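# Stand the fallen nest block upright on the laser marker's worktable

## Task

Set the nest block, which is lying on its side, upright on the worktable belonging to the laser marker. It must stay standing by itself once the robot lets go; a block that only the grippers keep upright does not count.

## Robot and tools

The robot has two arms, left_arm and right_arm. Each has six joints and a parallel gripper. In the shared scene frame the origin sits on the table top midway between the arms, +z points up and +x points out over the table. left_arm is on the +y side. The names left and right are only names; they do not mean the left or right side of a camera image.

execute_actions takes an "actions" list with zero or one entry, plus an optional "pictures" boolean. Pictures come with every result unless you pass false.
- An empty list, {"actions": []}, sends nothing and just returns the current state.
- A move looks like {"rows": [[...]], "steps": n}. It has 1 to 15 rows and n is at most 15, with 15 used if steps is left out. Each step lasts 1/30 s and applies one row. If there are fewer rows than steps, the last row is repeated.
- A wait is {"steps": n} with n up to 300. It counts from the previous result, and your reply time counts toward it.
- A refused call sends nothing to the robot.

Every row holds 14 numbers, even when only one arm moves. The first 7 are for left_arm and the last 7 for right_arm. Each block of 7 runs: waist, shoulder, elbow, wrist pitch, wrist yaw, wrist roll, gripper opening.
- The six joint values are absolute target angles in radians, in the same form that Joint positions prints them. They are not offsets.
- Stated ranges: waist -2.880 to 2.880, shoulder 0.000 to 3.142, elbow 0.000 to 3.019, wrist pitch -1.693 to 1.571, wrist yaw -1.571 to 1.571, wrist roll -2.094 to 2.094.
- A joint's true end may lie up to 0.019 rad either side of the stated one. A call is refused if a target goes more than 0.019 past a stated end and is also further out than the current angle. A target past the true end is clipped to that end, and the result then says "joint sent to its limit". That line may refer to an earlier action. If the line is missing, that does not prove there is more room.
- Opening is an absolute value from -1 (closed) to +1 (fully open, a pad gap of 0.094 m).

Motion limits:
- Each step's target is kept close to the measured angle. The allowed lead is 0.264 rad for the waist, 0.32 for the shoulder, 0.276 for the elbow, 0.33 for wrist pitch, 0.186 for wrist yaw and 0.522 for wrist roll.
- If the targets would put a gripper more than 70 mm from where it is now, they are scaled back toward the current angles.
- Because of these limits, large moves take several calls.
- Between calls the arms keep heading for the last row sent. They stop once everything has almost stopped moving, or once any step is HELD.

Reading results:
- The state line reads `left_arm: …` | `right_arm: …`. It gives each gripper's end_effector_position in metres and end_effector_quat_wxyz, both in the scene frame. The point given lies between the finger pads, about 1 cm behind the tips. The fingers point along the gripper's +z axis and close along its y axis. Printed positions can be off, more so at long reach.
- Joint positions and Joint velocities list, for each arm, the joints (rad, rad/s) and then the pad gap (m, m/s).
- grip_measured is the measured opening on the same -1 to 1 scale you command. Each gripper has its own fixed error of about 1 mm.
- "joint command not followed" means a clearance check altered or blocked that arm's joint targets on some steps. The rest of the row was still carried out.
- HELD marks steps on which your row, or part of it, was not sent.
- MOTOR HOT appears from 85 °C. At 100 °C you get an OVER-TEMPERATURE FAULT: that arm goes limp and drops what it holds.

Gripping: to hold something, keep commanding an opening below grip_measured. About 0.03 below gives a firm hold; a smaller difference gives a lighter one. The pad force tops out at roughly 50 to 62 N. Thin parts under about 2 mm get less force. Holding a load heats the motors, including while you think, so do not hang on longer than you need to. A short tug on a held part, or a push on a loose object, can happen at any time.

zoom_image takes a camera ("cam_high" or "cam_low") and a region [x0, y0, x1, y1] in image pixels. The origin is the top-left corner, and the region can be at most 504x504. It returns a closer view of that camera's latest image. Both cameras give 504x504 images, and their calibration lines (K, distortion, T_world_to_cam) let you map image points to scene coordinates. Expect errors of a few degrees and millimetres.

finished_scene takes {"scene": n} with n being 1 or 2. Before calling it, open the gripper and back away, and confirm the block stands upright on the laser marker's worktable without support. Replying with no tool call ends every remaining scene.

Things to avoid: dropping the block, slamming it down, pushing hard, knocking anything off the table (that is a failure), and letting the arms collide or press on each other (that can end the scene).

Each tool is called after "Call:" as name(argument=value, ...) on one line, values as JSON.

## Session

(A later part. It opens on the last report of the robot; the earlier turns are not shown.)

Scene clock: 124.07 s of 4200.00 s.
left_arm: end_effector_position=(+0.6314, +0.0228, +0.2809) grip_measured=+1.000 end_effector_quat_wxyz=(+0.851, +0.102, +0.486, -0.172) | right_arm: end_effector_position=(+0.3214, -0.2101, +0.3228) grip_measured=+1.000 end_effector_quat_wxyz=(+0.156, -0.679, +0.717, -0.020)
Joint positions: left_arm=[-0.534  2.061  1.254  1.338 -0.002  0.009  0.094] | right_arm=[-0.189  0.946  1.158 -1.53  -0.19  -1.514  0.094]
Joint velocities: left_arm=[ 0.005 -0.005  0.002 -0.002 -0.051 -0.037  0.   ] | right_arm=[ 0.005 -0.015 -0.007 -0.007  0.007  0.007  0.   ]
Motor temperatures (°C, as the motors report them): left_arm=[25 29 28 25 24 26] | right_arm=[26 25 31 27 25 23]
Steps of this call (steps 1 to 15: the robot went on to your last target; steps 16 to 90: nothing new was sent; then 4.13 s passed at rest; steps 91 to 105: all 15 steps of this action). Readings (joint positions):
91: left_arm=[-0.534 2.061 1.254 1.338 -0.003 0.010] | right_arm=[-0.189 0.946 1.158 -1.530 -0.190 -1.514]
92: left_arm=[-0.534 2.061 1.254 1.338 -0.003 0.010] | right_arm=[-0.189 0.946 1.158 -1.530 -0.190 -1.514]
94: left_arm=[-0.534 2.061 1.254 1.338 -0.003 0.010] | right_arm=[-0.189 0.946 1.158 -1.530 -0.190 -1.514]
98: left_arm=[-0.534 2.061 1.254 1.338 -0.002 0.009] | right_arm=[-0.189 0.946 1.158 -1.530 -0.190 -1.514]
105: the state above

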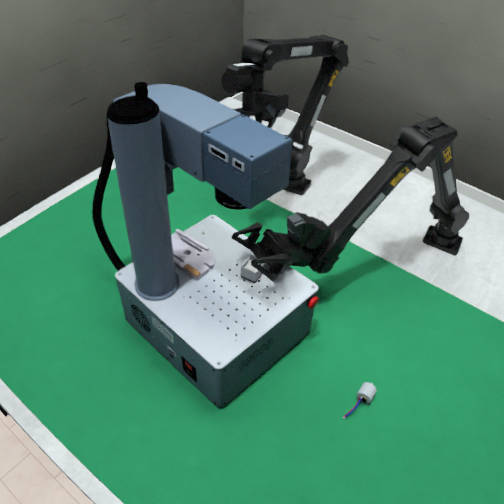

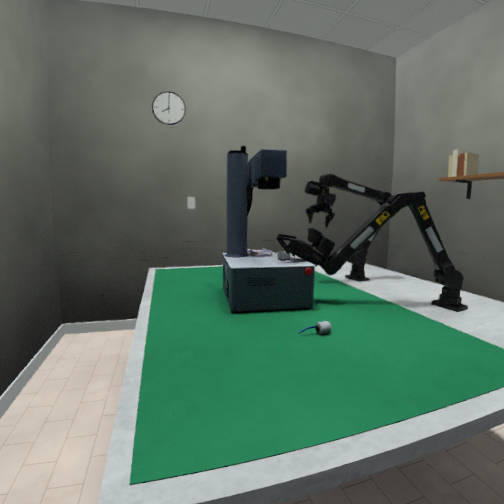

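The black face is down, so I'll back the arm away.

Call:
execute_actions(actions=[{"rows":[[-0.534,1.6,0.9,0.6,0,0.0,1,-0.189,0.946,1.158,-1.53,-0.19,-1.514,1]],"steps":15}])

Call:
zoom_image(camera="cam_high", region=[190, 200, 330, 300])

Scene clock: 128.47 s of 4200.00 s.
left_arm: end_effector_position=(+0.5366, +0.0636, +0.2713) grip_measured=+1.000 end_effector_quat_wxyz=(+0.684, +0.149, +0.701, -0.138) | right_arm: end_effector_position=(+0.3214, -0.2101, +0.3228) grip_measured=+1.000 end_effector_quat_wxyz=(+0.156, -0.679, +0.717, -0.020)
Joint positions: left_arm=[-0.534  1.556  0.902  0.627 -0.001  0.009  0.094] | right_arm=[-0.189  0.946  1.158 -1.53  -0.19  -1.514  0.094]
Joint velocities: left_arm=[-0.005  0.259 -0.027 -0.076  0.037  0.022  0.   ] | right_arm=[-0.005 -0.024 -0.002 -0.002  0.007  0.022  0.   ]
Motor temperatures (°C, as the motors report them): left_arm=[25 29 28 25 24 26] | right_arm=[26 25 31 27 25 23]
Steps of this call (steps 1 to 15: the robot went on to your last target; steps 16 to 90: nothing new was sent; then 0.90 s passed at rest; steps 91 to 105: all 15 steps of this action). Readings (joint positions):
91: left_arm=[-0.534 2.040 1.230 1.298 -0.001 0.009] | right_arm=[-0.189 0.946 1.158 -1.530 -0.190 -1.514]
92: left_arm=[-0.534 1.982 1.165 1.200 -0.001 0.009] | right_arm=[-0.189 0.946 1.158 -1.530 -0.190 -1.514]
94: left_arm=[-0.534 1.834 1.012 1.028 -0.001 0.009] | right_arm=[-0.189 0.946 1.158 -1.530 -0.190 -1.514]
98: left_arm=[-0.534 1.586 0.901 0.690 -0.001 0.009] | right_arm=[-0.189 0.946 1.158 -1.530 -0.190 -1.514]
105: the state above

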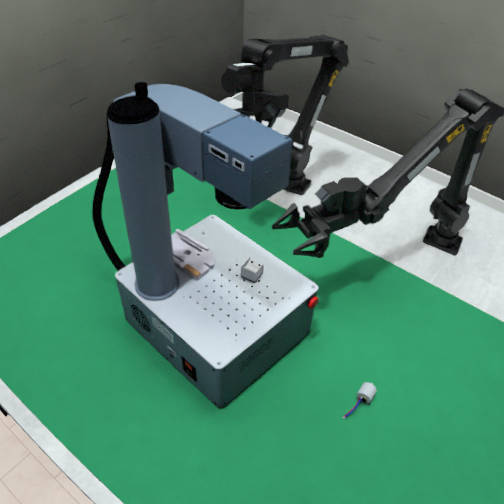

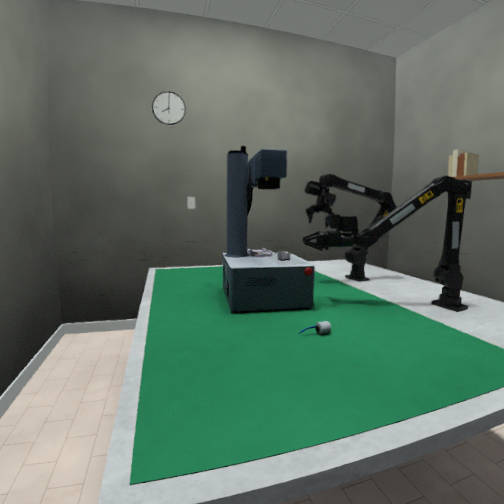

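Region (190, 200, 330, 300) of cam_high's 504x504 image, scaled by 3.600, with more detail than that image has; it fills the top 360 rows of this view, and the rest is white.

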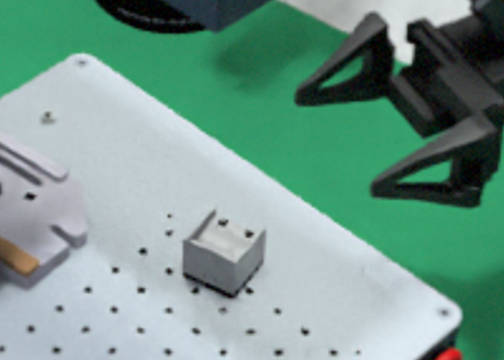

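Call:
finished_scene(scene=1)

The scene is finished: the task was done.


## Next scene

The same job, from a new start.

Call:
execute_actions(actions=[])

Scene clock: 0.00 s of 4200.00 s.
left_arm: end_effector_position=(+0.0202, +0.4967, +0.2217) grip_measured=+1.000 end_effector_quat_wxyz=(+0.232, -0.191, +0.943, +0.143) | right_arm: end_effector_position=(+0.5861, -0.7227, +0.2776) grip_measured=+1.000 end_effector_quat_wxyz=(-0.365, -0.448, -0.518, +0.631)
Joint positions: left_arm=[ 1.459  0.475  0.666 -1.369  0.398  1.105  0.094] | right_arm=[-0.663  2.057  1.563  0.697  1.257 -0.526  0.094]
Joint velocities: left_arm=[-0.005 -0.015 -0.007  0.007 -0.081  0.037  0.   ] | right_arm=[-0.005 -0.005 -0.017 -0.002 -0.037 -0.007  0.   ]
Motor temperatures (°C, as the motors report them): left_arm=[25 27 26 25 24 26] | right_arm=[26 25 28 27 25 23]

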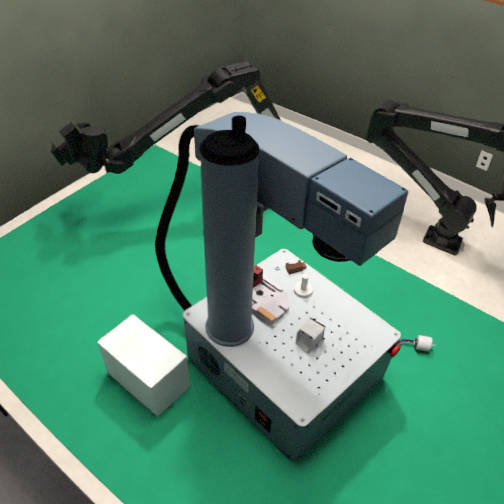

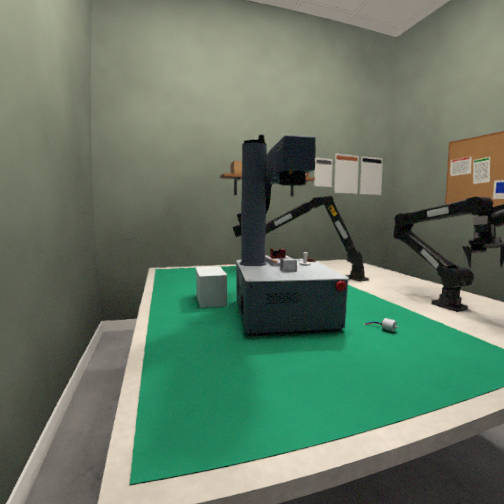

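Call:
zoom_image(camera="cam_high", region=[240, 250, 400, 370])

Region (240, 250, 400, 370) of cam_high's 504x504 image, scaled by 3.150, with more detail than that image has; it fills the top 378 rows of this view, and the rest is white.

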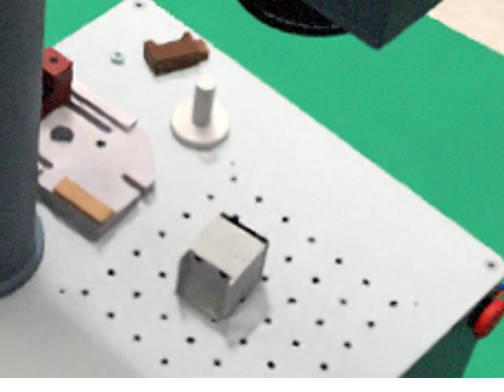

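Call:
execute_actions(actions=[{"rows":[[-0.195,1.5,0.9,-0.3,0,0.0,1,-0.663,2.057,1.563,0.697,1.257,-0.526,1]],"steps":15}], pictures=false)

Call:
execute_actions(actions=[{"rows":[[-0.195,1.68,1.5,-0.45,0,0.0,1,-0.663,2.057,1.563,0.697,1.257,-0.526,1]],"steps":15}], pictures=false)

Call:
execute_actions(actions=[{"rows":[[-0.195,1.68,1.5,-0.45,0,0.0,1,-0.663,2.057,1.563,0.697,1.257,-0.526,1]],"steps":15}])

Call:
zoom_image(camera="cam_high", region=[240, 230, 400, 370])

Scene clock: 14.37 s of 4200.00 s.
left_arm: end_effector_position=(+0.1988, +0.6674, +0.1775) grip_measured=+1.000 end_effector_quat_wxyz=(+0.222, -0.264, +0.922, +0.177) | right_arm: end_effector_position=(+0.5861, -0.7227, +0.2776) grip_measured=+1.000 end_effector_quat_wxyz=(-0.365, -0.448, -0.518, +0.631)
Joint positions: left_arm=[ 0.846  1.156  0.835 -0.675  0.01   0.411  0.094] | right_arm=[-0.663  2.057  1.563  0.697  1.257 -0.526  0.094]
Joint velocities: left_arm=[-1.206  1.421  0.002  1.316 -0.051 -1.077  0.   ] | right_arm=[-0.005 -0.015  0.007  0.017 -0.007 -0.037  0.   ]
Motor temperatures (°C, as the motors report them): left_arm=[25 27 28 25 24 26] | right_arm=[26 27 31 27 25 23]
Steps of this call (steps 1 to 90: nothing new was sent; then 10.87 s passed at rest; steps 91 to 105: all 15 steps of this action). Readings (joint positions):
91: left_arm=[1.448 0.484 0.670 -1.353 0.358 1.072] | right_arm=[-0.663 2.057 1.563 0.697 1.257 -0.526]
92: left_arm=[1.416 0.508 0.683 -1.314 0.306 1.024] | right_arm=[-0.663 2.057 1.563 0.697 1.257 -0.526]
94: left_arm=[1.330 0.594 0.727 -1.223 0.209 0.927] | right_arm=[-0.663 2.057 1.563 0.697 1.257 -0.526]
98: left_arm=[1.145 0.801 0.805 -1.016 0.058 0.727] | right_arm=[-0.663 2.057 1.563 0.697 1.257 -0.526]
105: the state above

Scene clock: 14.87 s of 4200.00 s.
left_arm: end_effector_position=(+0.4739, +0.5753, +0.1292) grip_measured=+1.000 end_effector_quat_wxyz=(+0.274, -0.153, +0.946, +0.083) | right_arm: end_effector_position=(+0.5861, -0.7227, +0.2776) grip_measured=+1.000 end_effector_quat_wxyz=(-0.365, -0.448, -0.518, +0.631)
Joint positions: left_arm=[ 0.341  1.608  1.142 -0.525  0.006  0.144  0.094] | right_arm=[-0.663  2.057  1.563  0.697  1.257 -0.526  0.094]
Joint velocities: left_arm=[-0.933  0.161  0.52   0.042  0.051 -0.242  0.   ] | right_arm=[-0.005 -0.015 -0.002 -0.007  0.007 -0.051  0.   ]
Motor temperatures (°C, as the motors report them): left_arm=[25 27 28 25 24 26] | right_arm=[26 27 31 27 25 23]
Steps of this call (steps 1 to 15: all 15 steps of this action). Readings (joint positions):
1: left_arm=[0.807 1.204 0.842 -0.643 0.010 0.380] | right_arm=[-0.663 2.057 1.563 0.697 1.257 -0.526]
2: left_arm=[0.770 1.251 0.855 -0.628 0.009 0.353] | right_arm=[-0.663 2.057 1.563 0.697 1.257 -0.526]
4: left_arm=[0.701 1.339 0.896 -0.599 0.008 0.304] | right_arm=[-0.663 2.057 1.563 0.697 1.257 -0.526]
8: left_arm=[0.568 1.490 0.995 -0.554 0.006 0.226] | right_arm=[-0.663 2.057 1.563 0.697 1.257 -0.526]
15: the state above

Scene clock: 15.37 s of 4200.00 s.
left_arm: end_effector_position=(+0.6224, +0.3101, +0.2582) grip_measured=+1.000 end_effector_quat_wxyz=(+0.413, +0.027, +0.910, +0.007) | right_arm: end_effector_position=(+0.5861, -0.7227, +0.2776) grip_measured=+1.000 end_effector_quat_wxyz=(-0.365, -0.448, -0.518, +0.631)
Joint positions: left_arm=[-0.132  1.622  1.398 -0.495  0.005  0.052  0.094] | right_arm=[-0.663  2.057  1.563  0.697  1.257 -0.526  0.094]
Joint velocities: left_arm=[-0.952  0.151  0.589  0.164 -0.066 -0.154  0.   ] | right_arm=[ 0.005 -0.005  0.017 -0.012 -0.037 -0.037  0.   ]
Motor temperatures (°C, as the motors report them): left_arm=[25 27 29 25 24 26] | right_arm=[26 27 31 27 25 23]
Steps of this call (steps 1 to 15: all 15 steps of this action). Readings (joint positions):
1: left_arm=[0.310 1.612 1.160 -0.524 0.006 0.136] | right_arm=[-0.663 2.057 1.563 0.697 1.257 -0.526]
2: left_arm=[0.279 1.614 1.178 -0.522 0.006 0.128] | right_arm=[-0.663 2.057 1.563 0.697 1.257 -0.526]
4: left_arm=[0.217 1.615 1.215 -0.520 0.006 0.115] | right_arm=[-0.663 2.057 1.563 0.697 1.257 -0.526]
8: left_arm=[0.095 1.615 1.289 -0.515 0.005 0.093] | right_arm=[-0.663 2.057 1.563 0.697 1.257 -0.526]
15: the state above

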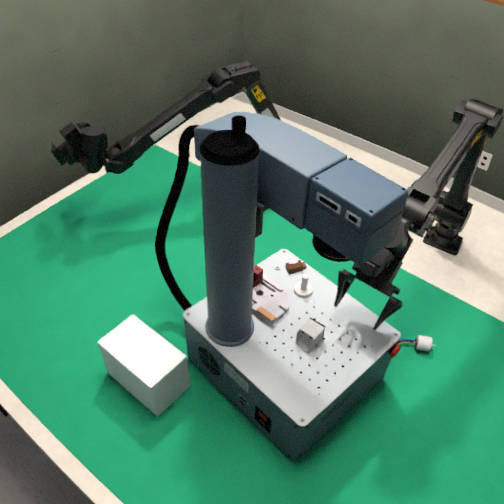

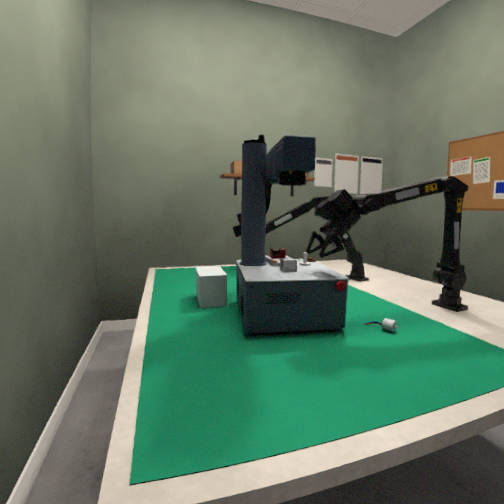

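Region (240, 230, 400, 370) of cam_high's 504x504 image, scaled by 3.150, with more detail than that image has; it fills the top 441 rows of this view, and the rest is white.

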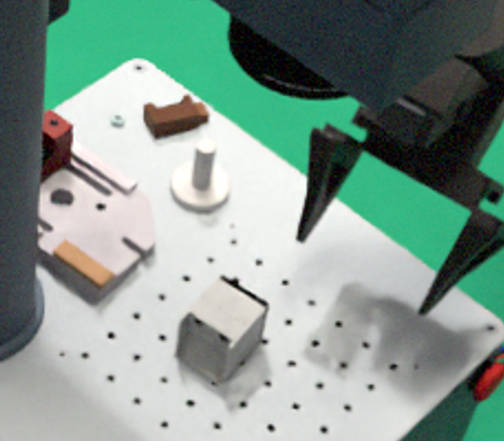

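Call:
execute_actions(actions=[{"rows":[[-0.195,1.72,1.5,-0.45,0,0.0,1,-0.663,2.057,1.563,0.697,1.257,-0.526,1]],"steps":15}])

Call:
zoom_image(camera="cam_high", region=[240, 230, 400, 370])

Scene clock: 19.37 s of 4200.00 s.
left_arm: end_effector_position=(+0.6518, +0.2690, +0.2542) grip_measured=+1.000 end_effector_quat_wxyz=(+0.424, +0.035, +0.905, -0.013) | right_arm: end_effector_position=(+0.5861, -0.7227, +0.2776) grip_measured=+1.000 end_effector_quat_wxyz=(-0.365, -0.448, -0.518, +0.631)
Joint positions: left_arm=[-0.192  1.696  1.468 -0.466  0.002  0.01   0.094] | right_arm=[-0.663  2.057  1.563  0.697  1.257 -0.526  0.094]
Joint velocities: left_arm=[ 0.005  0.005 -0.002  0.012 -0.007  0.022  0.   ] | right_arm=[ 0.005 -0.005 -0.022 -0.002  0.051 -0.022  0.   ]
Motor temperatures (°C, as the motors report them): left_arm=[25 27 29 25 24 26] | right_arm=[26 27 31 27 25 23]
Steps of this call (steps 1 to 30: the robot went on to your last target; steps 31 to 90: nothing new was sent; then 0.50 s passed at rest; steps 91 to 105: all 15 steps of this action). Readings (joint positions):
91: left_arm=[-0.192 1.647 1.467 -0.466 0.002 0.010] | right_arm=[-0.663 2.057 1.563 0.697 1.257 -0.526]
92: left_arm=[-0.192 1.650 1.468 -0.466 0.002 0.010] | right_arm=[-0.663 2.057 1.563 0.697 1.257 -0.526]
94: left_arm=[-0.192 1.661 1.468 -0.466 0.002 0.010] | right_arm=[-0.663 2.057 1.563 0.697 1.257 -0.526]
98: left_arm=[-0.192 1.687 1.468 -0.466 0.002 0.010] | right_arm=[-0.663 2.057 1.562 0.697 1.257 -0.526]
105: the state above

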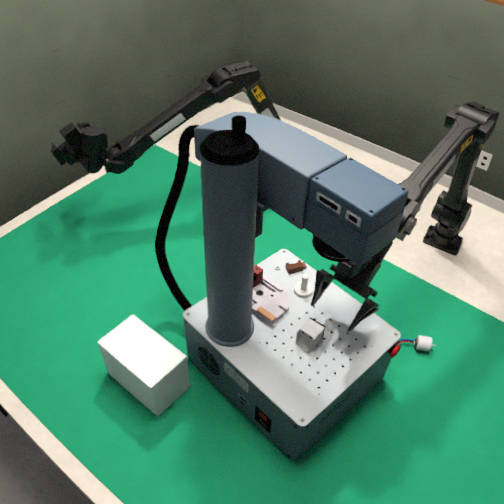

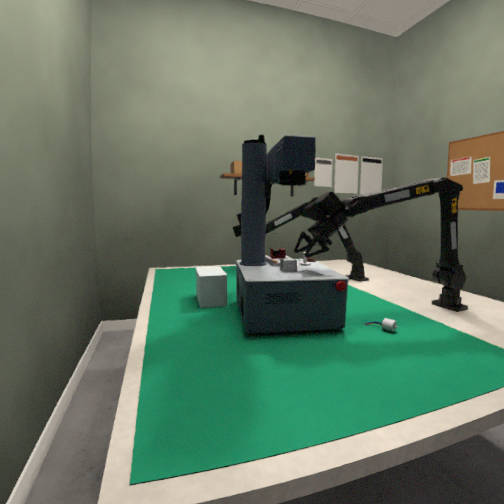

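Region (240, 230, 400, 370) of cam_high's 504x504 image, scaled by 3.150, with more detail than that image has; it fills the top 441 rows of this view, and the rest is white.

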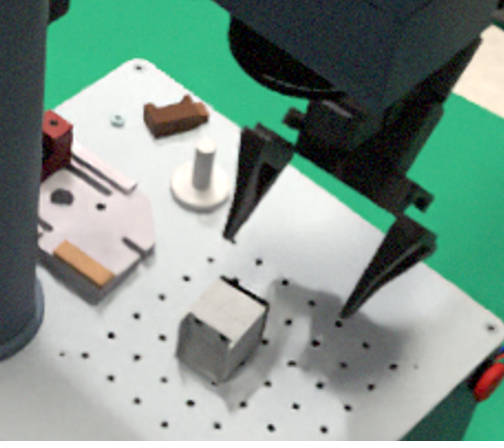

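Call:
execute_actions(actions=[{"rows":[[-0.24,1.75,1.56,-0.47,0,0.0,1,-0.663,2.057,1.563,0.697,1.257,-0.526,1],[-0.24,1.75,1.56,-0.47,0,0.0,1,-0.663,2.057,1.563,0.697,1.257,-0.526,1],[-0.24,1.75,1.56,-0.47,0,0.0,1,-0.663,2.057,1.563,0.697,1.257,-0.526,1],[-0.24,1.75,1.56,-0.47,0,0.0,1,-0.663,2.057,1.563,0.697,1.257,-0.526,1],[-0.24,1.75,1.56,-0.47,0,0.0,1,-0.663,2.057,1.563,0.697,1.257,-0.526,1],[-0.24,1.75,1.56,-0.47,0,0.0,1,-0.663,2.057,1.563,0.697,1.257,-0.526,1],[-0.24,1.75,1.56,-0.47,0,0.0,1,-0.663,2.057,1.563,0.697,1.257,-0.526,1],[-0.24,1.85,1.56,-0.47,0,0.0,1,-0.663,2.057,1.563,0.697,1.257,-0.526,1]],"steps":15}])

Call:
zoom_image(camera="cam_high", region=[240, 230, 400, 370])

Scene clock: 28.07 s of 4200.00 s.
left_arm: end_effector_position=(+0.6783, +0.2282, +0.2070) grip_measured=+1.000 end_effector_quat_wxyz=(+0.399, +0.059, +0.915, -0.022) | right_arm: end_effector_position=(+0.5861, -0.7227, +0.2776) grip_measured=+1.000 end_effector_quat_wxyz=(-0.365, -0.448, -0.518, +0.631)
Joint positions: left_arm=[-0.245  1.819  1.537 -0.466  0.001  0.009  0.094] | right_arm=[-0.663  2.057  1.563  0.697  1.257 -0.526  0.094]
Joint velocities: left_arm=[-0.015  0.327  0.007  0.012 -0.051 -0.037  0.   ] | right_arm=[ 0.005  0.005 -0.027 -0.007 -0.007 -0.007  0.   ]
Motor temperatures (°C, as the motors report them): left_arm=[25 28 30 25 24 26] | right_arm=[26 28 31 27 25 23]
Steps of this call (steps 1 to 15: the robot went on to your last target; steps 16 to 90: nothing new was sent; then 5.20 s passed at rest; steps 91 to 105: all 15 steps of this action). Readings (joint positions):
91: left_arm=[-0.194 1.697 1.472 -0.466 0.001 0.010] | right_arm=[-0.663 2.057 1.563 0.697 1.257 -0.526]
92: left_arm=[-0.196 1.702 1.481 -0.466 0.001 0.010] | right_arm=[-0.663 2.057 1.563 0.697 1.257 -0.526]
94: left_arm=[-0.209 1.712 1.502 -0.466 0.001 0.009] | right_arm=[-0.663 2.057 1.563 0.697 1.257 -0.526]
98: left_arm=[-0.238 1.720 1.516 -0.466 0.001 0.009] | right_arm=[-0.663 2.057 1.563 0.697 1.257 -0.526]
105: the state above

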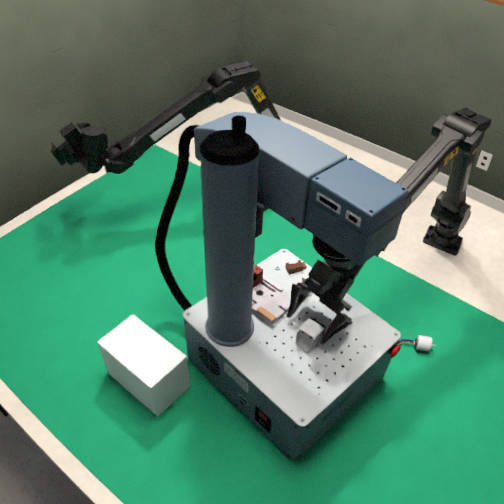

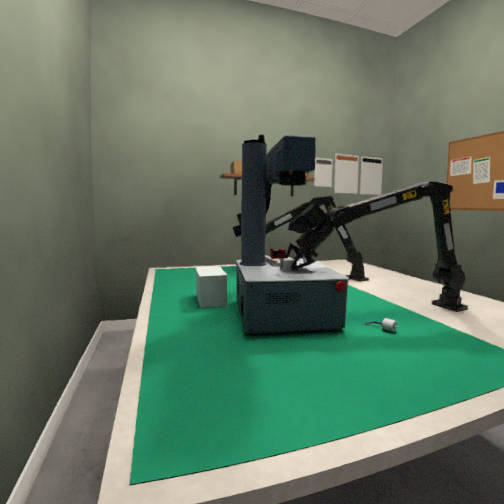

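Region (240, 230, 400, 370) of cam_high's 504x504 image, scaled by 3.150, with more detail than that image has; it fills the top 441 rows of this view, and the rest is white.

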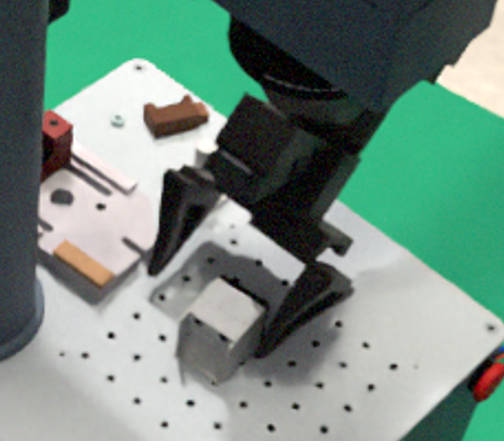

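Call:
execute_actions(actions=[{"rows":[[-0.245,1.85,1.56,-0.47,0,0.0,-1,-0.663,2.057,1.563,0.697,1.257,-0.526,1]],"steps":15}])

Call:
zoom_image(camera="cam_high", region=[240, 230, 400, 370])

Scene clock: 31.23 s of 4200.00 s.
left_arm: end_effector_position=(+0.6799, +0.2286, +0.1989) grip_measured=-0.152 end_effector_quat_wxyz=(+0.394, +0.059, +0.917, -0.021) | right_arm: end_effector_position=(+0.5861, -0.7227, +0.2776) grip_measured=+1.000 end_effector_quat_wxyz=(-0.365, -0.448, -0.518, +0.631)
Joint positions: left_arm=[-0.245  1.832  1.539 -0.465 -0.001  0.009  0.04 ] | right_arm=[-0.663  2.057  1.563  0.697  1.257 -0.526  0.094]
Joint velocities: left_arm=[-0.015 -0.005  0.012 -0.022  0.066  0.007 -0.   ] | right_arm=[ 0.005 -0.015 -0.002 -0.022  0.037 -0.037  0.   ]
Motor temperatures (°C, as the motors report them): left_arm=[25 28 30 25 24 26] | right_arm=[26 28 31 27 25 23]
Steps of this call (steps 1 to 30: the robot went on to your last target; steps 31 to 80: nothing new was sent; steps 81 to 95: all 15 steps of this action). Readings (joint positions):
81: left_arm=[-0.246 1.832 1.539 -0.465 -0.002 0.011] | right_arm=[-0.663 2.057 1.563 0.697 1.257 -0.526]
82: left_arm=[-0.246 1.832 1.539 -0.465 -0.005 0.010] | right_arm=[-0.663 2.057 1.563 0.697 1.257 -0.526]
84: left_arm=[-0.245 1.832 1.539 -0.465 -0.005 0.010] | right_arm=[-0.663 2.057 1.563 0.697 1.257 -0.526]
88: left_arm=[-0.245 1.832 1.539 -0.465 -0.001 0.009] | right_arm=[-0.663 2.057 1.563 0.697 1.257 -0.526]
95: the state above

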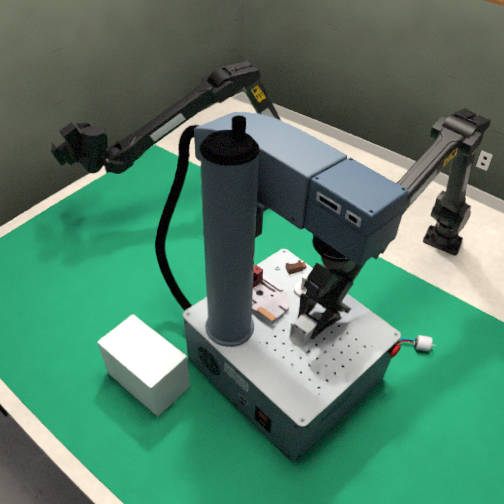

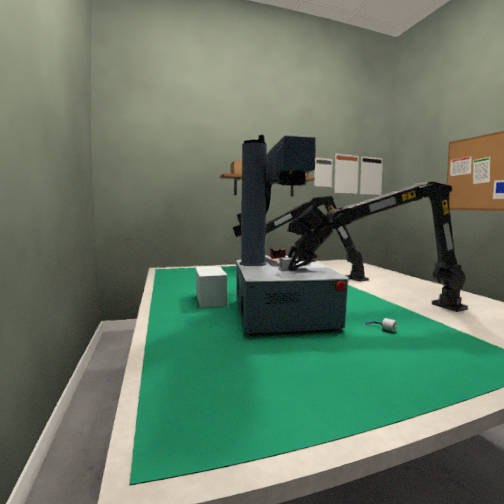

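Region (240, 230, 400, 370) of cam_high's 504x504 image, scaled by 3.150, with more detail than that image has; it fills the top 441 rows of this view, and the rest is white.

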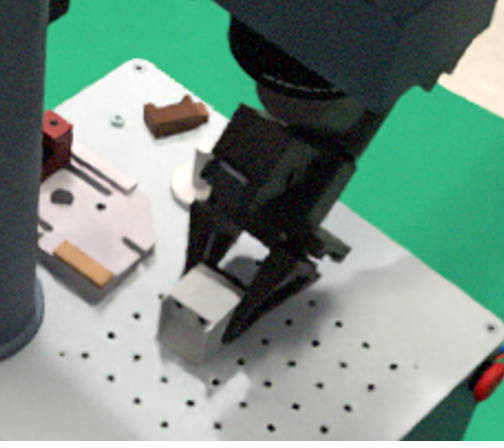

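Call:
execute_actions(actions=[{"rows":[[-0.245,1.72,1.45,-0.35,0,0.0,-1,-0.663,2.057,1.563,0.697,1.257,-0.526,1]],"steps":10}], pictures=false)

Call:
execute_actions(actions=[{"rows":[[-0.245,1.96,0.985,1.57,0,0.0,-1,-0.663,2.057,1.563,0.697,1.257,-0.526,1]],"steps":15}], pictures=false)

Call:
execute_actions(actions=[{"rows":[[-0.245,1.96,0.985,1.57,0,0.0,-1,-0.663,2.057,1.563,0.697,1.257,-0.526,1]],"steps":15}], pictures=false)

Call:
execute_actions(actions=[{"rows":[[-0.245,1.96,0.985,1.57,0,0.0,-1,-0.663,2.057,1.563,0.697,1.257,-0.526,1]],"steps":15}])

Scene clock: 39.47 s of 4200.00 s.
left_arm: end_effector_position=(+0.6596, +0.2311, +0.2282) grip_measured=-0.152 end_effector_quat_wxyz=(+0.432, +0.058, +0.900, -0.023) | right_arm: end_effector_position=(+0.5861, -0.7227, +0.2776) grip_measured=+1.000 end_effector_quat_wxyz=(-0.365, -0.448, -0.518, +0.631)
Joint positions: left_arm=[-0.245  1.737  1.444 -0.382 -0.001  0.009  0.04 ] | right_arm=[-0.663  2.057  1.563  0.697  1.257 -0.526  0.094]
Joint velocities: left_arm=[-0.015 -0.112  0.012  0.061 -0.022  0.007 -0.   ] | right_arm=[-0.005 -0.005  0.002  0.002  0.066 -0.037  0.   ]
Motor temperatures (°C, as the motors report them): left_arm=[25 28 31 25 24 26] | right_arm=[26 28 31 27 25 23]
Steps of this call (steps 1 to 15: the robot went on to your last target; steps 16 to 90: nothing new was sent; then 4.90 s passed at rest; steps 91 to 100: all 10 steps of this action). Readings (joint positions):
91: left_arm=[-0.245 1.826 1.527 -0.448 -0.001 0.009] | right_arm=[-0.663 2.057 1.563 0.697 1.257 -0.526]
92: left_arm=[-0.245 1.812 1.500 -0.416 -0.001 0.009] | right_arm=[-0.663 2.057 1.563 0.697 1.257 -0.526]
94: left_arm=[-0.245 1.780 1.457 -0.398 -0.001 0.009] | right_arm=[-0.663 2.057 1.563 0.697 1.257 -0.526]
98: left_arm=[-0.245 1.746 1.444 -0.388 -0.001 0.009] | right_arm=[-0.663 2.057 1.563 0.697 1.257 -0.526]
100: the state above

Scene clock: 39.97 s of 4200.00 s.
left_arm: end_effector_position=(+0.6553, +0.2315, +0.1981) grip_measured=-0.161 end_effector_quat_wxyz=(+0.554, +0.055, +0.830, -0.028) | right_arm: end_effector_position=(+0.5861, -0.7226, +0.2775) grip_measured=+1.000 end_effector_quat_wxyz=(-0.365, -0.448, -0.518, +0.631)
Joint positions: left_arm=[-0.245  1.738  1.188  0.156 -0.003  0.014  0.039] | right_arm=[-0.663  2.057  1.562  0.697  1.257 -0.526  0.094]
Joint velocities: left_arm=[-0.005 -0.005 -0.486  1.316  0.037  0.007 -0.001] | right_arm=[-0.005 -0.005 -0.022  0.012 -0.007 -0.037  0.   ]
Motor temperatures (°C, as the motors report them): left_arm=[25 28 30 25 24 26] | right_arm=[26 28 31 27 25 23]
Steps of this call (steps 1 to 15: all 15 steps of this action). Readings (joint positions):
1: left_arm=[-0.245 1.736 1.434 -0.367 -0.001 0.009] | right_arm=[-0.663 2.057 1.562 0.697 1.257 -0.526]
2: left_arm=[-0.245 1.735 1.419 -0.333 -0.001 0.009] | right_arm=[-0.663 2.057 1.563 0.697 1.257 -0.526]
4: left_arm=[-0.245 1.740 1.375 -0.278 -0.001 0.009] | right_arm=[-0.663 2.057 1.563 0.697 1.257 -0.526]
8: left_arm=[-0.245 1.743 1.301 -0.131 -0.003 0.014] | right_arm=[-0.663 2.057 1.562 0.697 1.257 -0.526]
15: the state above

Scene clock: 40.47 s of 4200.00 s.
left_arm: end_effector_position=(+0.6260, +0.2352, +0.2601) grip_measured=-0.161 end_effector_quat_wxyz=(+0.830, +0.035, +0.555, -0.043) | right_arm: end_effector_position=(+0.5861, -0.7226, +0.2775) grip_measured=+1.000 end_effector_quat_wxyz=(-0.365, -0.448, -0.518, +0.631)
Joint positions: left_arm=[-0.245  1.906  1.005  1.293 -0.003  0.013  0.039] | right_arm=[-0.663  2.057  1.562  0.697  1.257 -0.526  0.094]
Joint velocities: left_arm=[-0.015  0.493 -0.208  2.918 -0.007  0.007 -0.001] | right_arm=[-0.005  0.005  0.012  0.012 -0.007  0.007  0.   ]
Motor temperatures (°C, as the motors report them): left_arm=[25 28 30 25 24 26] | right_arm=[26 28 31 27 25 23]
Steps of this call (steps 1 to 15: all 15 steps of this action). Readings (joint positions):
1: left_arm=[-0.245 1.739 1.172 0.201 -0.003 0.014] | right_arm=[-0.663 2.057 1.562 0.697 1.257 -0.526]
2: left_arm=[-0.245 1.741 1.156 0.247 -0.003 0.014] | right_arm=[-0.663 2.057 1.563 0.697 1.257 -0.526]
4: left_arm=[-0.245 1.750 1.126 0.350 -0.003 0.015] | right_arm=[-0.663 2.057 1.562 0.697 1.257 -0.526]
8: left_arm=[-0.245 1.778 1.070 0.598 -0.003 0.018] | right_arm=[-0.663 2.057 1.563 0.697 1.257 -0.526]
15: the state above

Scene clock: 40.97 s of 4200.00 s.
left_arm: end_effector_position=(+0.5996, +0.2383, +0.2766) grip_measured=-0.161 end_effector_quat_wxyz=(+0.877, +0.030, +0.478, -0.047) | right_arm: end_effector_position=(+0.5861, -0.7227, +0.2776) grip_measured=+1.000 end_effector_quat_wxyz=(-0.365, -0.448, -0.518, +0.631)
Joint positions: left_arm=[-0.245  1.947  0.982  1.537 -0.003  0.011  0.039] | right_arm=[-0.663  2.057  1.563  0.697  1.257 -0.526  0.094]
Joint velocities: left_arm=[-0.015 -0.005 -0.007  0.017 -0.022  0.051  0.001] | right_arm=[-0.005  0.005 -0.017 -0.002 -0.007 -0.007  0.   ]
Motor temperatures (°C, as the motors report them): left_arm=[25 28 30 25 24 26] | right_arm=[26 28 31 27 25 23]
Steps of this call (steps 1 to 15: all 15 steps of this action). Readings (joint positions):
1: left_arm=[-0.245 1.922 0.998 1.382 -0.003 0.012] | right_arm=[-0.663 2.057 1.563 0.697 1.257 -0.526]
2: left_arm=[-0.245 1.934 0.992 1.448 -0.003 0.012] | right_arm=[-0.663 2.057 1.563 0.697 1.257 -0.526]
4: left_arm=[-0.245 1.945 0.983 1.510 -0.003 0.011] | right_arm=[-0.663 2.057 1.562 0.697 1.257 -0.526]
8: left_arm=[-0.245 1.947 0.982 1.535 -0.003 0.011] | right_arm=[-0.663 2.057 1.563 0.697 1.257 -0.526]
15: the state above

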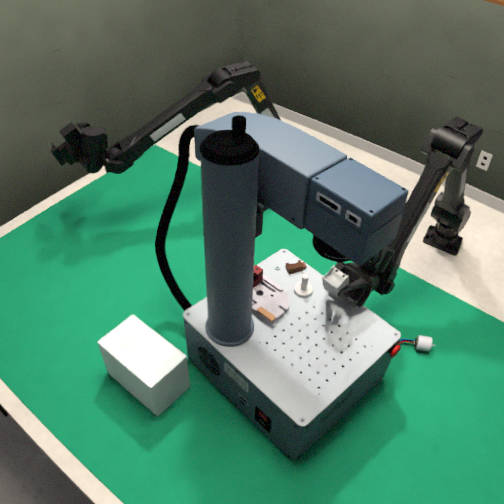

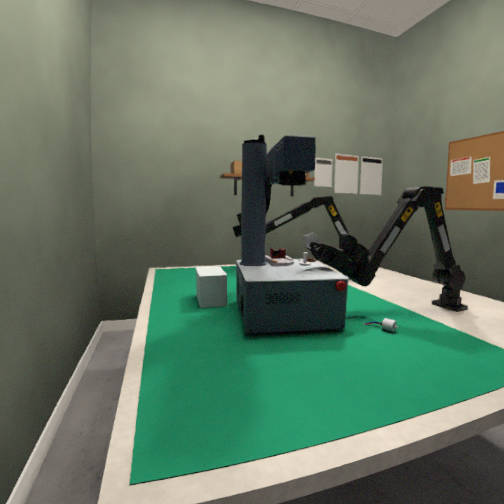

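Lower.

Call:
execute_actions(actions=[{"rows":[[-0.245,2.06,0.985,1.57,0,0.0,-1,-0.663,2.057,1.563,0.697,1.257,-0.526,1]],"steps":15}])

Call:
zoom_image(camera="cam_low", region=[240, 210, 360, 290])

Scene clock: 44.60 s of 4200.00 s.
left_arm: end_effector_position=(+0.5981, +0.2385, +0.2698) grip_measured=-0.161 end_effector_quat_wxyz=(+0.881, +0.028, +0.470, -0.049) | right_arm: end_effector_position=(+0.5861, -0.7227, +0.2776) grip_measured=+1.000 end_effector_quat_wxyz=(-0.365, -0.448, -0.518, +0.631)
Joint positions: left_arm=[-0.245  1.973  0.984  1.578 -0.003  0.007  0.039] | right_arm=[-0.663  2.057  1.563  0.697  1.257 -0.526  0.094]
Joint velocities: left_arm=[-0.005  0.005 -0.002 -0.007 -0.066 -0.007 -0.001] | right_arm=[-0.005 -0.005  0.007 -0.012  0.037  0.022  0.   ]
Motor temperatures (°C, as the motors report them): left_arm=[25 28 30 25 24 26] | right_arm=[26 28 31 27 25 23]
Steps of this call (steps 1 to 15: the robot went on to your last target; steps 16 to 90: nothing new was sent; then 0.13 s passed at rest; steps 91 to 105: all 15 steps of this action). Readings (joint positions):
91: left_arm=[-0.245 1.952 0.982 1.539 -0.003 0.010] | right_arm=[-0.663 2.057 1.563 0.697 1.257 -0.526]
92: left_arm=[-0.245 1.961 0.983 1.546 -0.003 0.010] | right_arm=[-0.663 2.057 1.563 0.697 1.257 -0.526]
94: left_arm=[-0.245 1.970 0.984 1.570 -0.003 0.009] | right_arm=[-0.663 2.057 1.563 0.697 1.257 -0.526]
98: left_arm=[-0.245 1.973 0.984 1.578 -0.003 0.007] | right_arm=[-0.663 2.057 1.563 0.697 1.257 -0.526]
105: the state above

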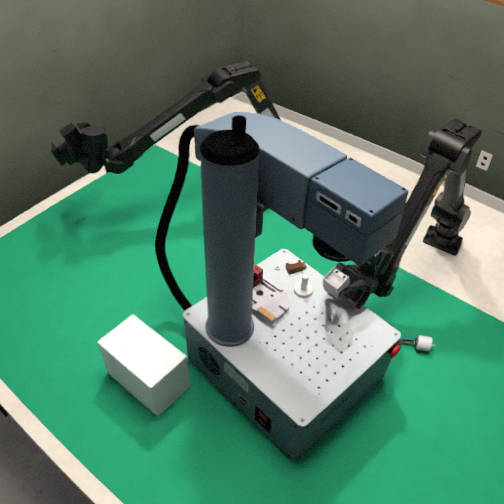

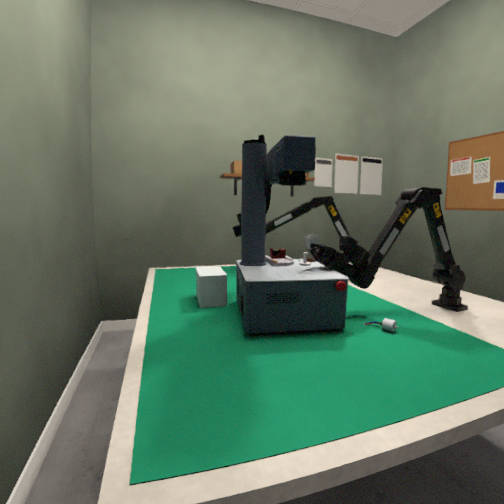

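Region (240, 210, 360, 290) of cam_low's 504x504 image, scaled by 4.200, with more detail than that image has.

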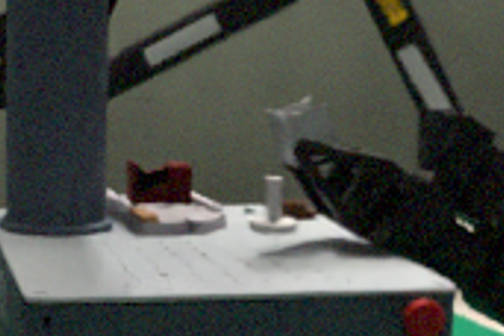

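Call:
execute_actions(actions=[{"rows":[[-0.245,1.93,0.985,1.3,0,0.0,-1,-0.663,2.057,1.563,0.697,1.257,-0.526,1]],"steps":15}])

Call:
zoom_image(camera="cam_low", region=[240, 210, 360, 290])

Scene clock: 48.27 s of 4200.00 s.
left_arm: end_effector_position=(+0.6175, +0.2361, +0.2566) grip_measured=-0.161 end_effector_quat_wxyz=(+0.834, +0.033, +0.549, -0.046) | right_arm: end_effector_position=(+0.5861, -0.7227, +0.2776) grip_measured=+1.000 end_effector_quat_wxyz=(-0.365, -0.448, -0.518, +0.631)
Joint positions: left_arm=[-0.245  1.908  0.98   1.332 -0.003  0.006  0.039] | right_arm=[-0.663  2.057  1.563  0.697  1.257 -0.526  0.094]
Joint velocities: left_arm=[ 0.005 -0.005  0.012 -0.012 -0.066  0.125  0.001] | right_arm=[-0.005  0.005 -0.007 -0.002  0.022  0.022  0.   ]
Motor temperatures (°C, as the motors report them): left_arm=[25 28 29 25 24 26] | right_arm=[26 28 31 27 25 23]
Steps of this call (steps 1 to 15: the robot went on to your last target; steps 16 to 90: nothing new was sent; then 0.17 s passed at rest; steps 91 to 105: all 15 steps of this action). Readings (joint positions):
91: left_arm=[-0.245 1.965 0.983 1.551 -0.003 0.006] | right_arm=[-0.663 2.057 1.563 0.697 1.257 -0.526]
92: left_arm=[-0.245 1.943 0.980 1.477 -0.003 0.006] | right_arm=[-0.663 2.057 1.562 0.697 1.257 -0.526]
94: left_arm=[-0.245 1.918 0.980 1.373 -0.003 0.006] | right_arm=[-0.663 2.057 1.563 0.697 1.257 -0.526]
98: left_arm=[-0.245 1.909 0.980 1.334 -0.003 0.006] | right_arm=[-0.663 2.057 1.563 0.697 1.257 -0.526]
105: the state above

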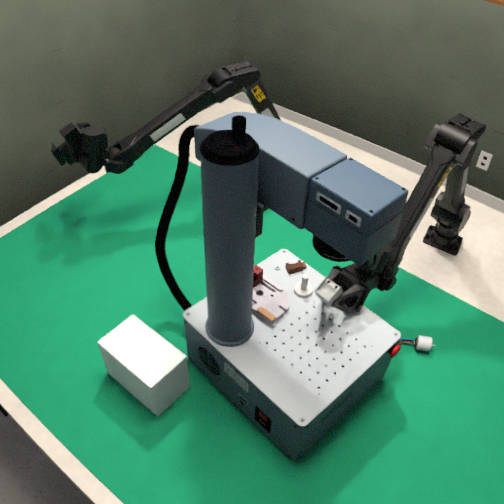

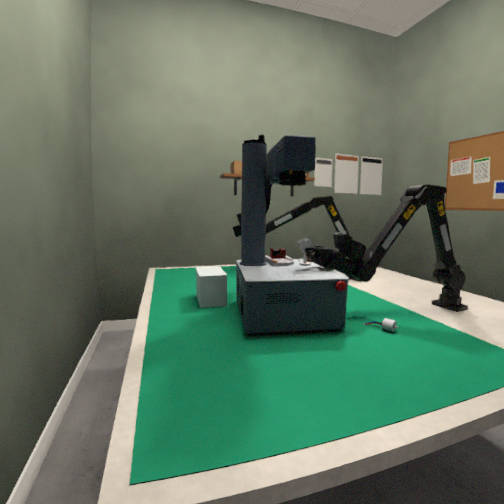

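Region (240, 210, 360, 290) of cam_low's 504x504 image, scaled by 4.200, with more detail than that image has.

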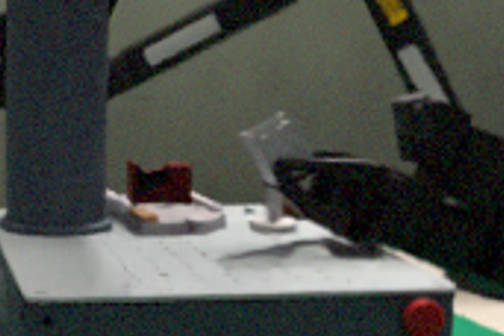

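Call:
execute_actions(actions=[{"rows":[[-0.245,1.908,0.98,1.332,0,0.0,1,-0.663,2.057,1.563,0.697,1.257,-0.526,1]],"steps":15}], pictures=false)

Call:
execute_actions(actions=[{"rows":[[-0.245,1.45,0.7,0.7,0,0.0,1,-0.663,2.057,1.563,0.697,1.257,-0.526,1]],"steps":15}])

Call:
zoom_image(camera="cam_high", region=[260, 230, 420, 370])

Scene clock: 53.27 s of 4200.00 s.
left_arm: end_effector_position=(+0.6174, +0.2361, +0.2571) grip_measured=+1.000 end_effector_quat_wxyz=(+0.834, +0.034, +0.549, -0.047) | right_arm: end_effector_position=(+0.5861, -0.7227, +0.2776) grip_measured=+1.000 end_effector_quat_wxyz=(-0.365, -0.448, -0.518, +0.631)
Joint positions: left_arm=[-0.245  1.907  0.98   1.332 -0.003  0.006  0.094] | right_arm=[-0.663  2.057  1.563  0.697  1.257 -0.526  0.094]
Joint velocities: left_arm=[-0.015 -0.015  0.002  0.007 -0.022 -0.066  0.   ] | right_arm=[ 0.005 -0.015  0.007 -0.012 -0.037 -0.095  0.   ]
Motor temperatures (°C, as the motors report them): left_arm=[25 28 29 25 24 26] | right_arm=[26 28 31 27 25 23]
Steps of this call (steps 1 to 15: the robot went on to your last target; steps 16 to 90: nothing new was sent; then 1.50 s passed at rest; steps 91 to 105: all 15 steps of this action). Readings (joint positions):
91: left_arm=[-0.245 1.907 0.980 1.332 -0.003 0.006] | right_arm=[-0.663 2.057 1.563 0.697 1.257 -0.526]
92: left_arm=[-0.245 1.907 0.980 1.332 -0.003 0.006] | right_arm=[-0.663 2.057 1.563 0.697 1.257 -0.526]
94: left_arm=[-0.245 1.907 0.980 1.332 -0.003 0.006] | right_arm=[-0.663 2.057 1.562 0.697 1.257 -0.526]
98: left_arm=[-0.245 1.907 0.980 1.332 -0.003 0.006] | right_arm=[-0.663 2.057 1.562 0.697 1.257 -0.526]
105: the state above

Scene clock: 53.77 s of 4200.00 s.
left_arm: end_effector_position=(+0.5163, +0.2476, +0.2679) grip_measured=+1.000 end_effector_quat_wxyz=(+0.710, +0.046, +0.702, -0.039) | right_arm: end_effector_position=(+0.5861, -0.7226, +0.2775) grip_measured=+1.000 end_effector_quat_wxyz=(-0.365, -0.448, -0.518, +0.631)
Joint positions: left_arm=[-0.245  1.414  0.701  0.725  0.001  0.011  0.094] | right_arm=[-0.663  2.057  1.562  0.697  1.257 -0.526  0.094]
Joint velocities: left_arm=[ 0.015  0.259 -0.002 -0.12  -0.022 -0.022  0.   ] | right_arm=[ 0.015 -0.005  0.022  0.002  0.022  0.051  0.   ]
Motor temperatures (°C, as the motors report them): left_arm=[25 28 29 25 24 26] | right_arm=[26 28 31 27 25 23]
Steps of this call (steps 1 to 15: all 15 steps of this action). Readings (joint positions):
1: left_arm=[-0.245 1.888 0.961 1.297 -0.003 0.006] | right_arm=[-0.663 2.057 1.563 0.697 1.257 -0.526]
2: left_arm=[-0.245 1.835 0.907 1.211 0.001 0.014] | right_arm=[-0.663 2.057 1.562 0.697 1.257 -0.526]
4: left_arm=[-0.245 1.680 0.785 1.037 0.001 0.013] | right_arm=[-0.663 2.057 1.562 0.697 1.257 -0.526]
8: left_arm=[-0.245 1.421 0.699 0.766 0.001 0.011] | right_arm=[-0.663 2.057 1.562 0.697 1.257 -0.526]
15: the state above

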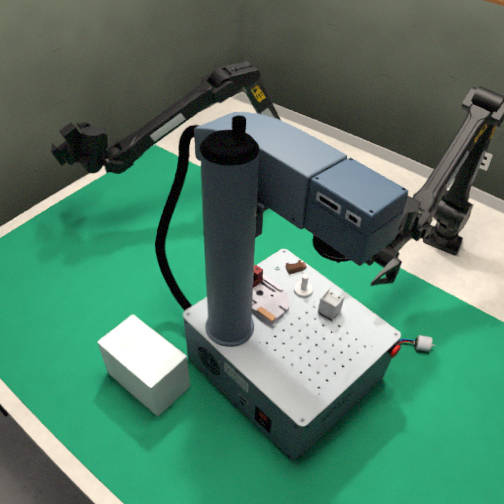

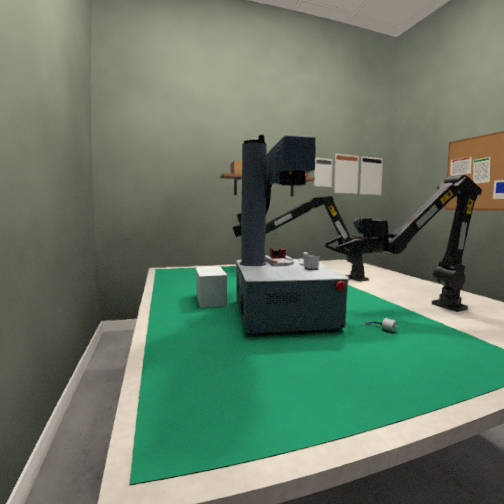

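Region (260, 230, 420, 370) of cam_high's 504x504 image, scaled by 3.150, with more detail than that image has; it fills the top 441 rows of this view, and the rest is white.

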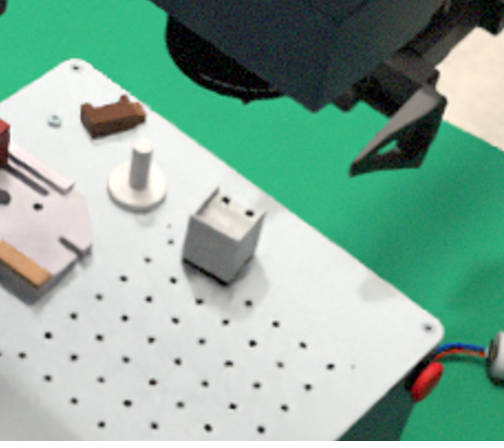

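Call:
finished_scene(scene=2)

The scene is finished: the task was done.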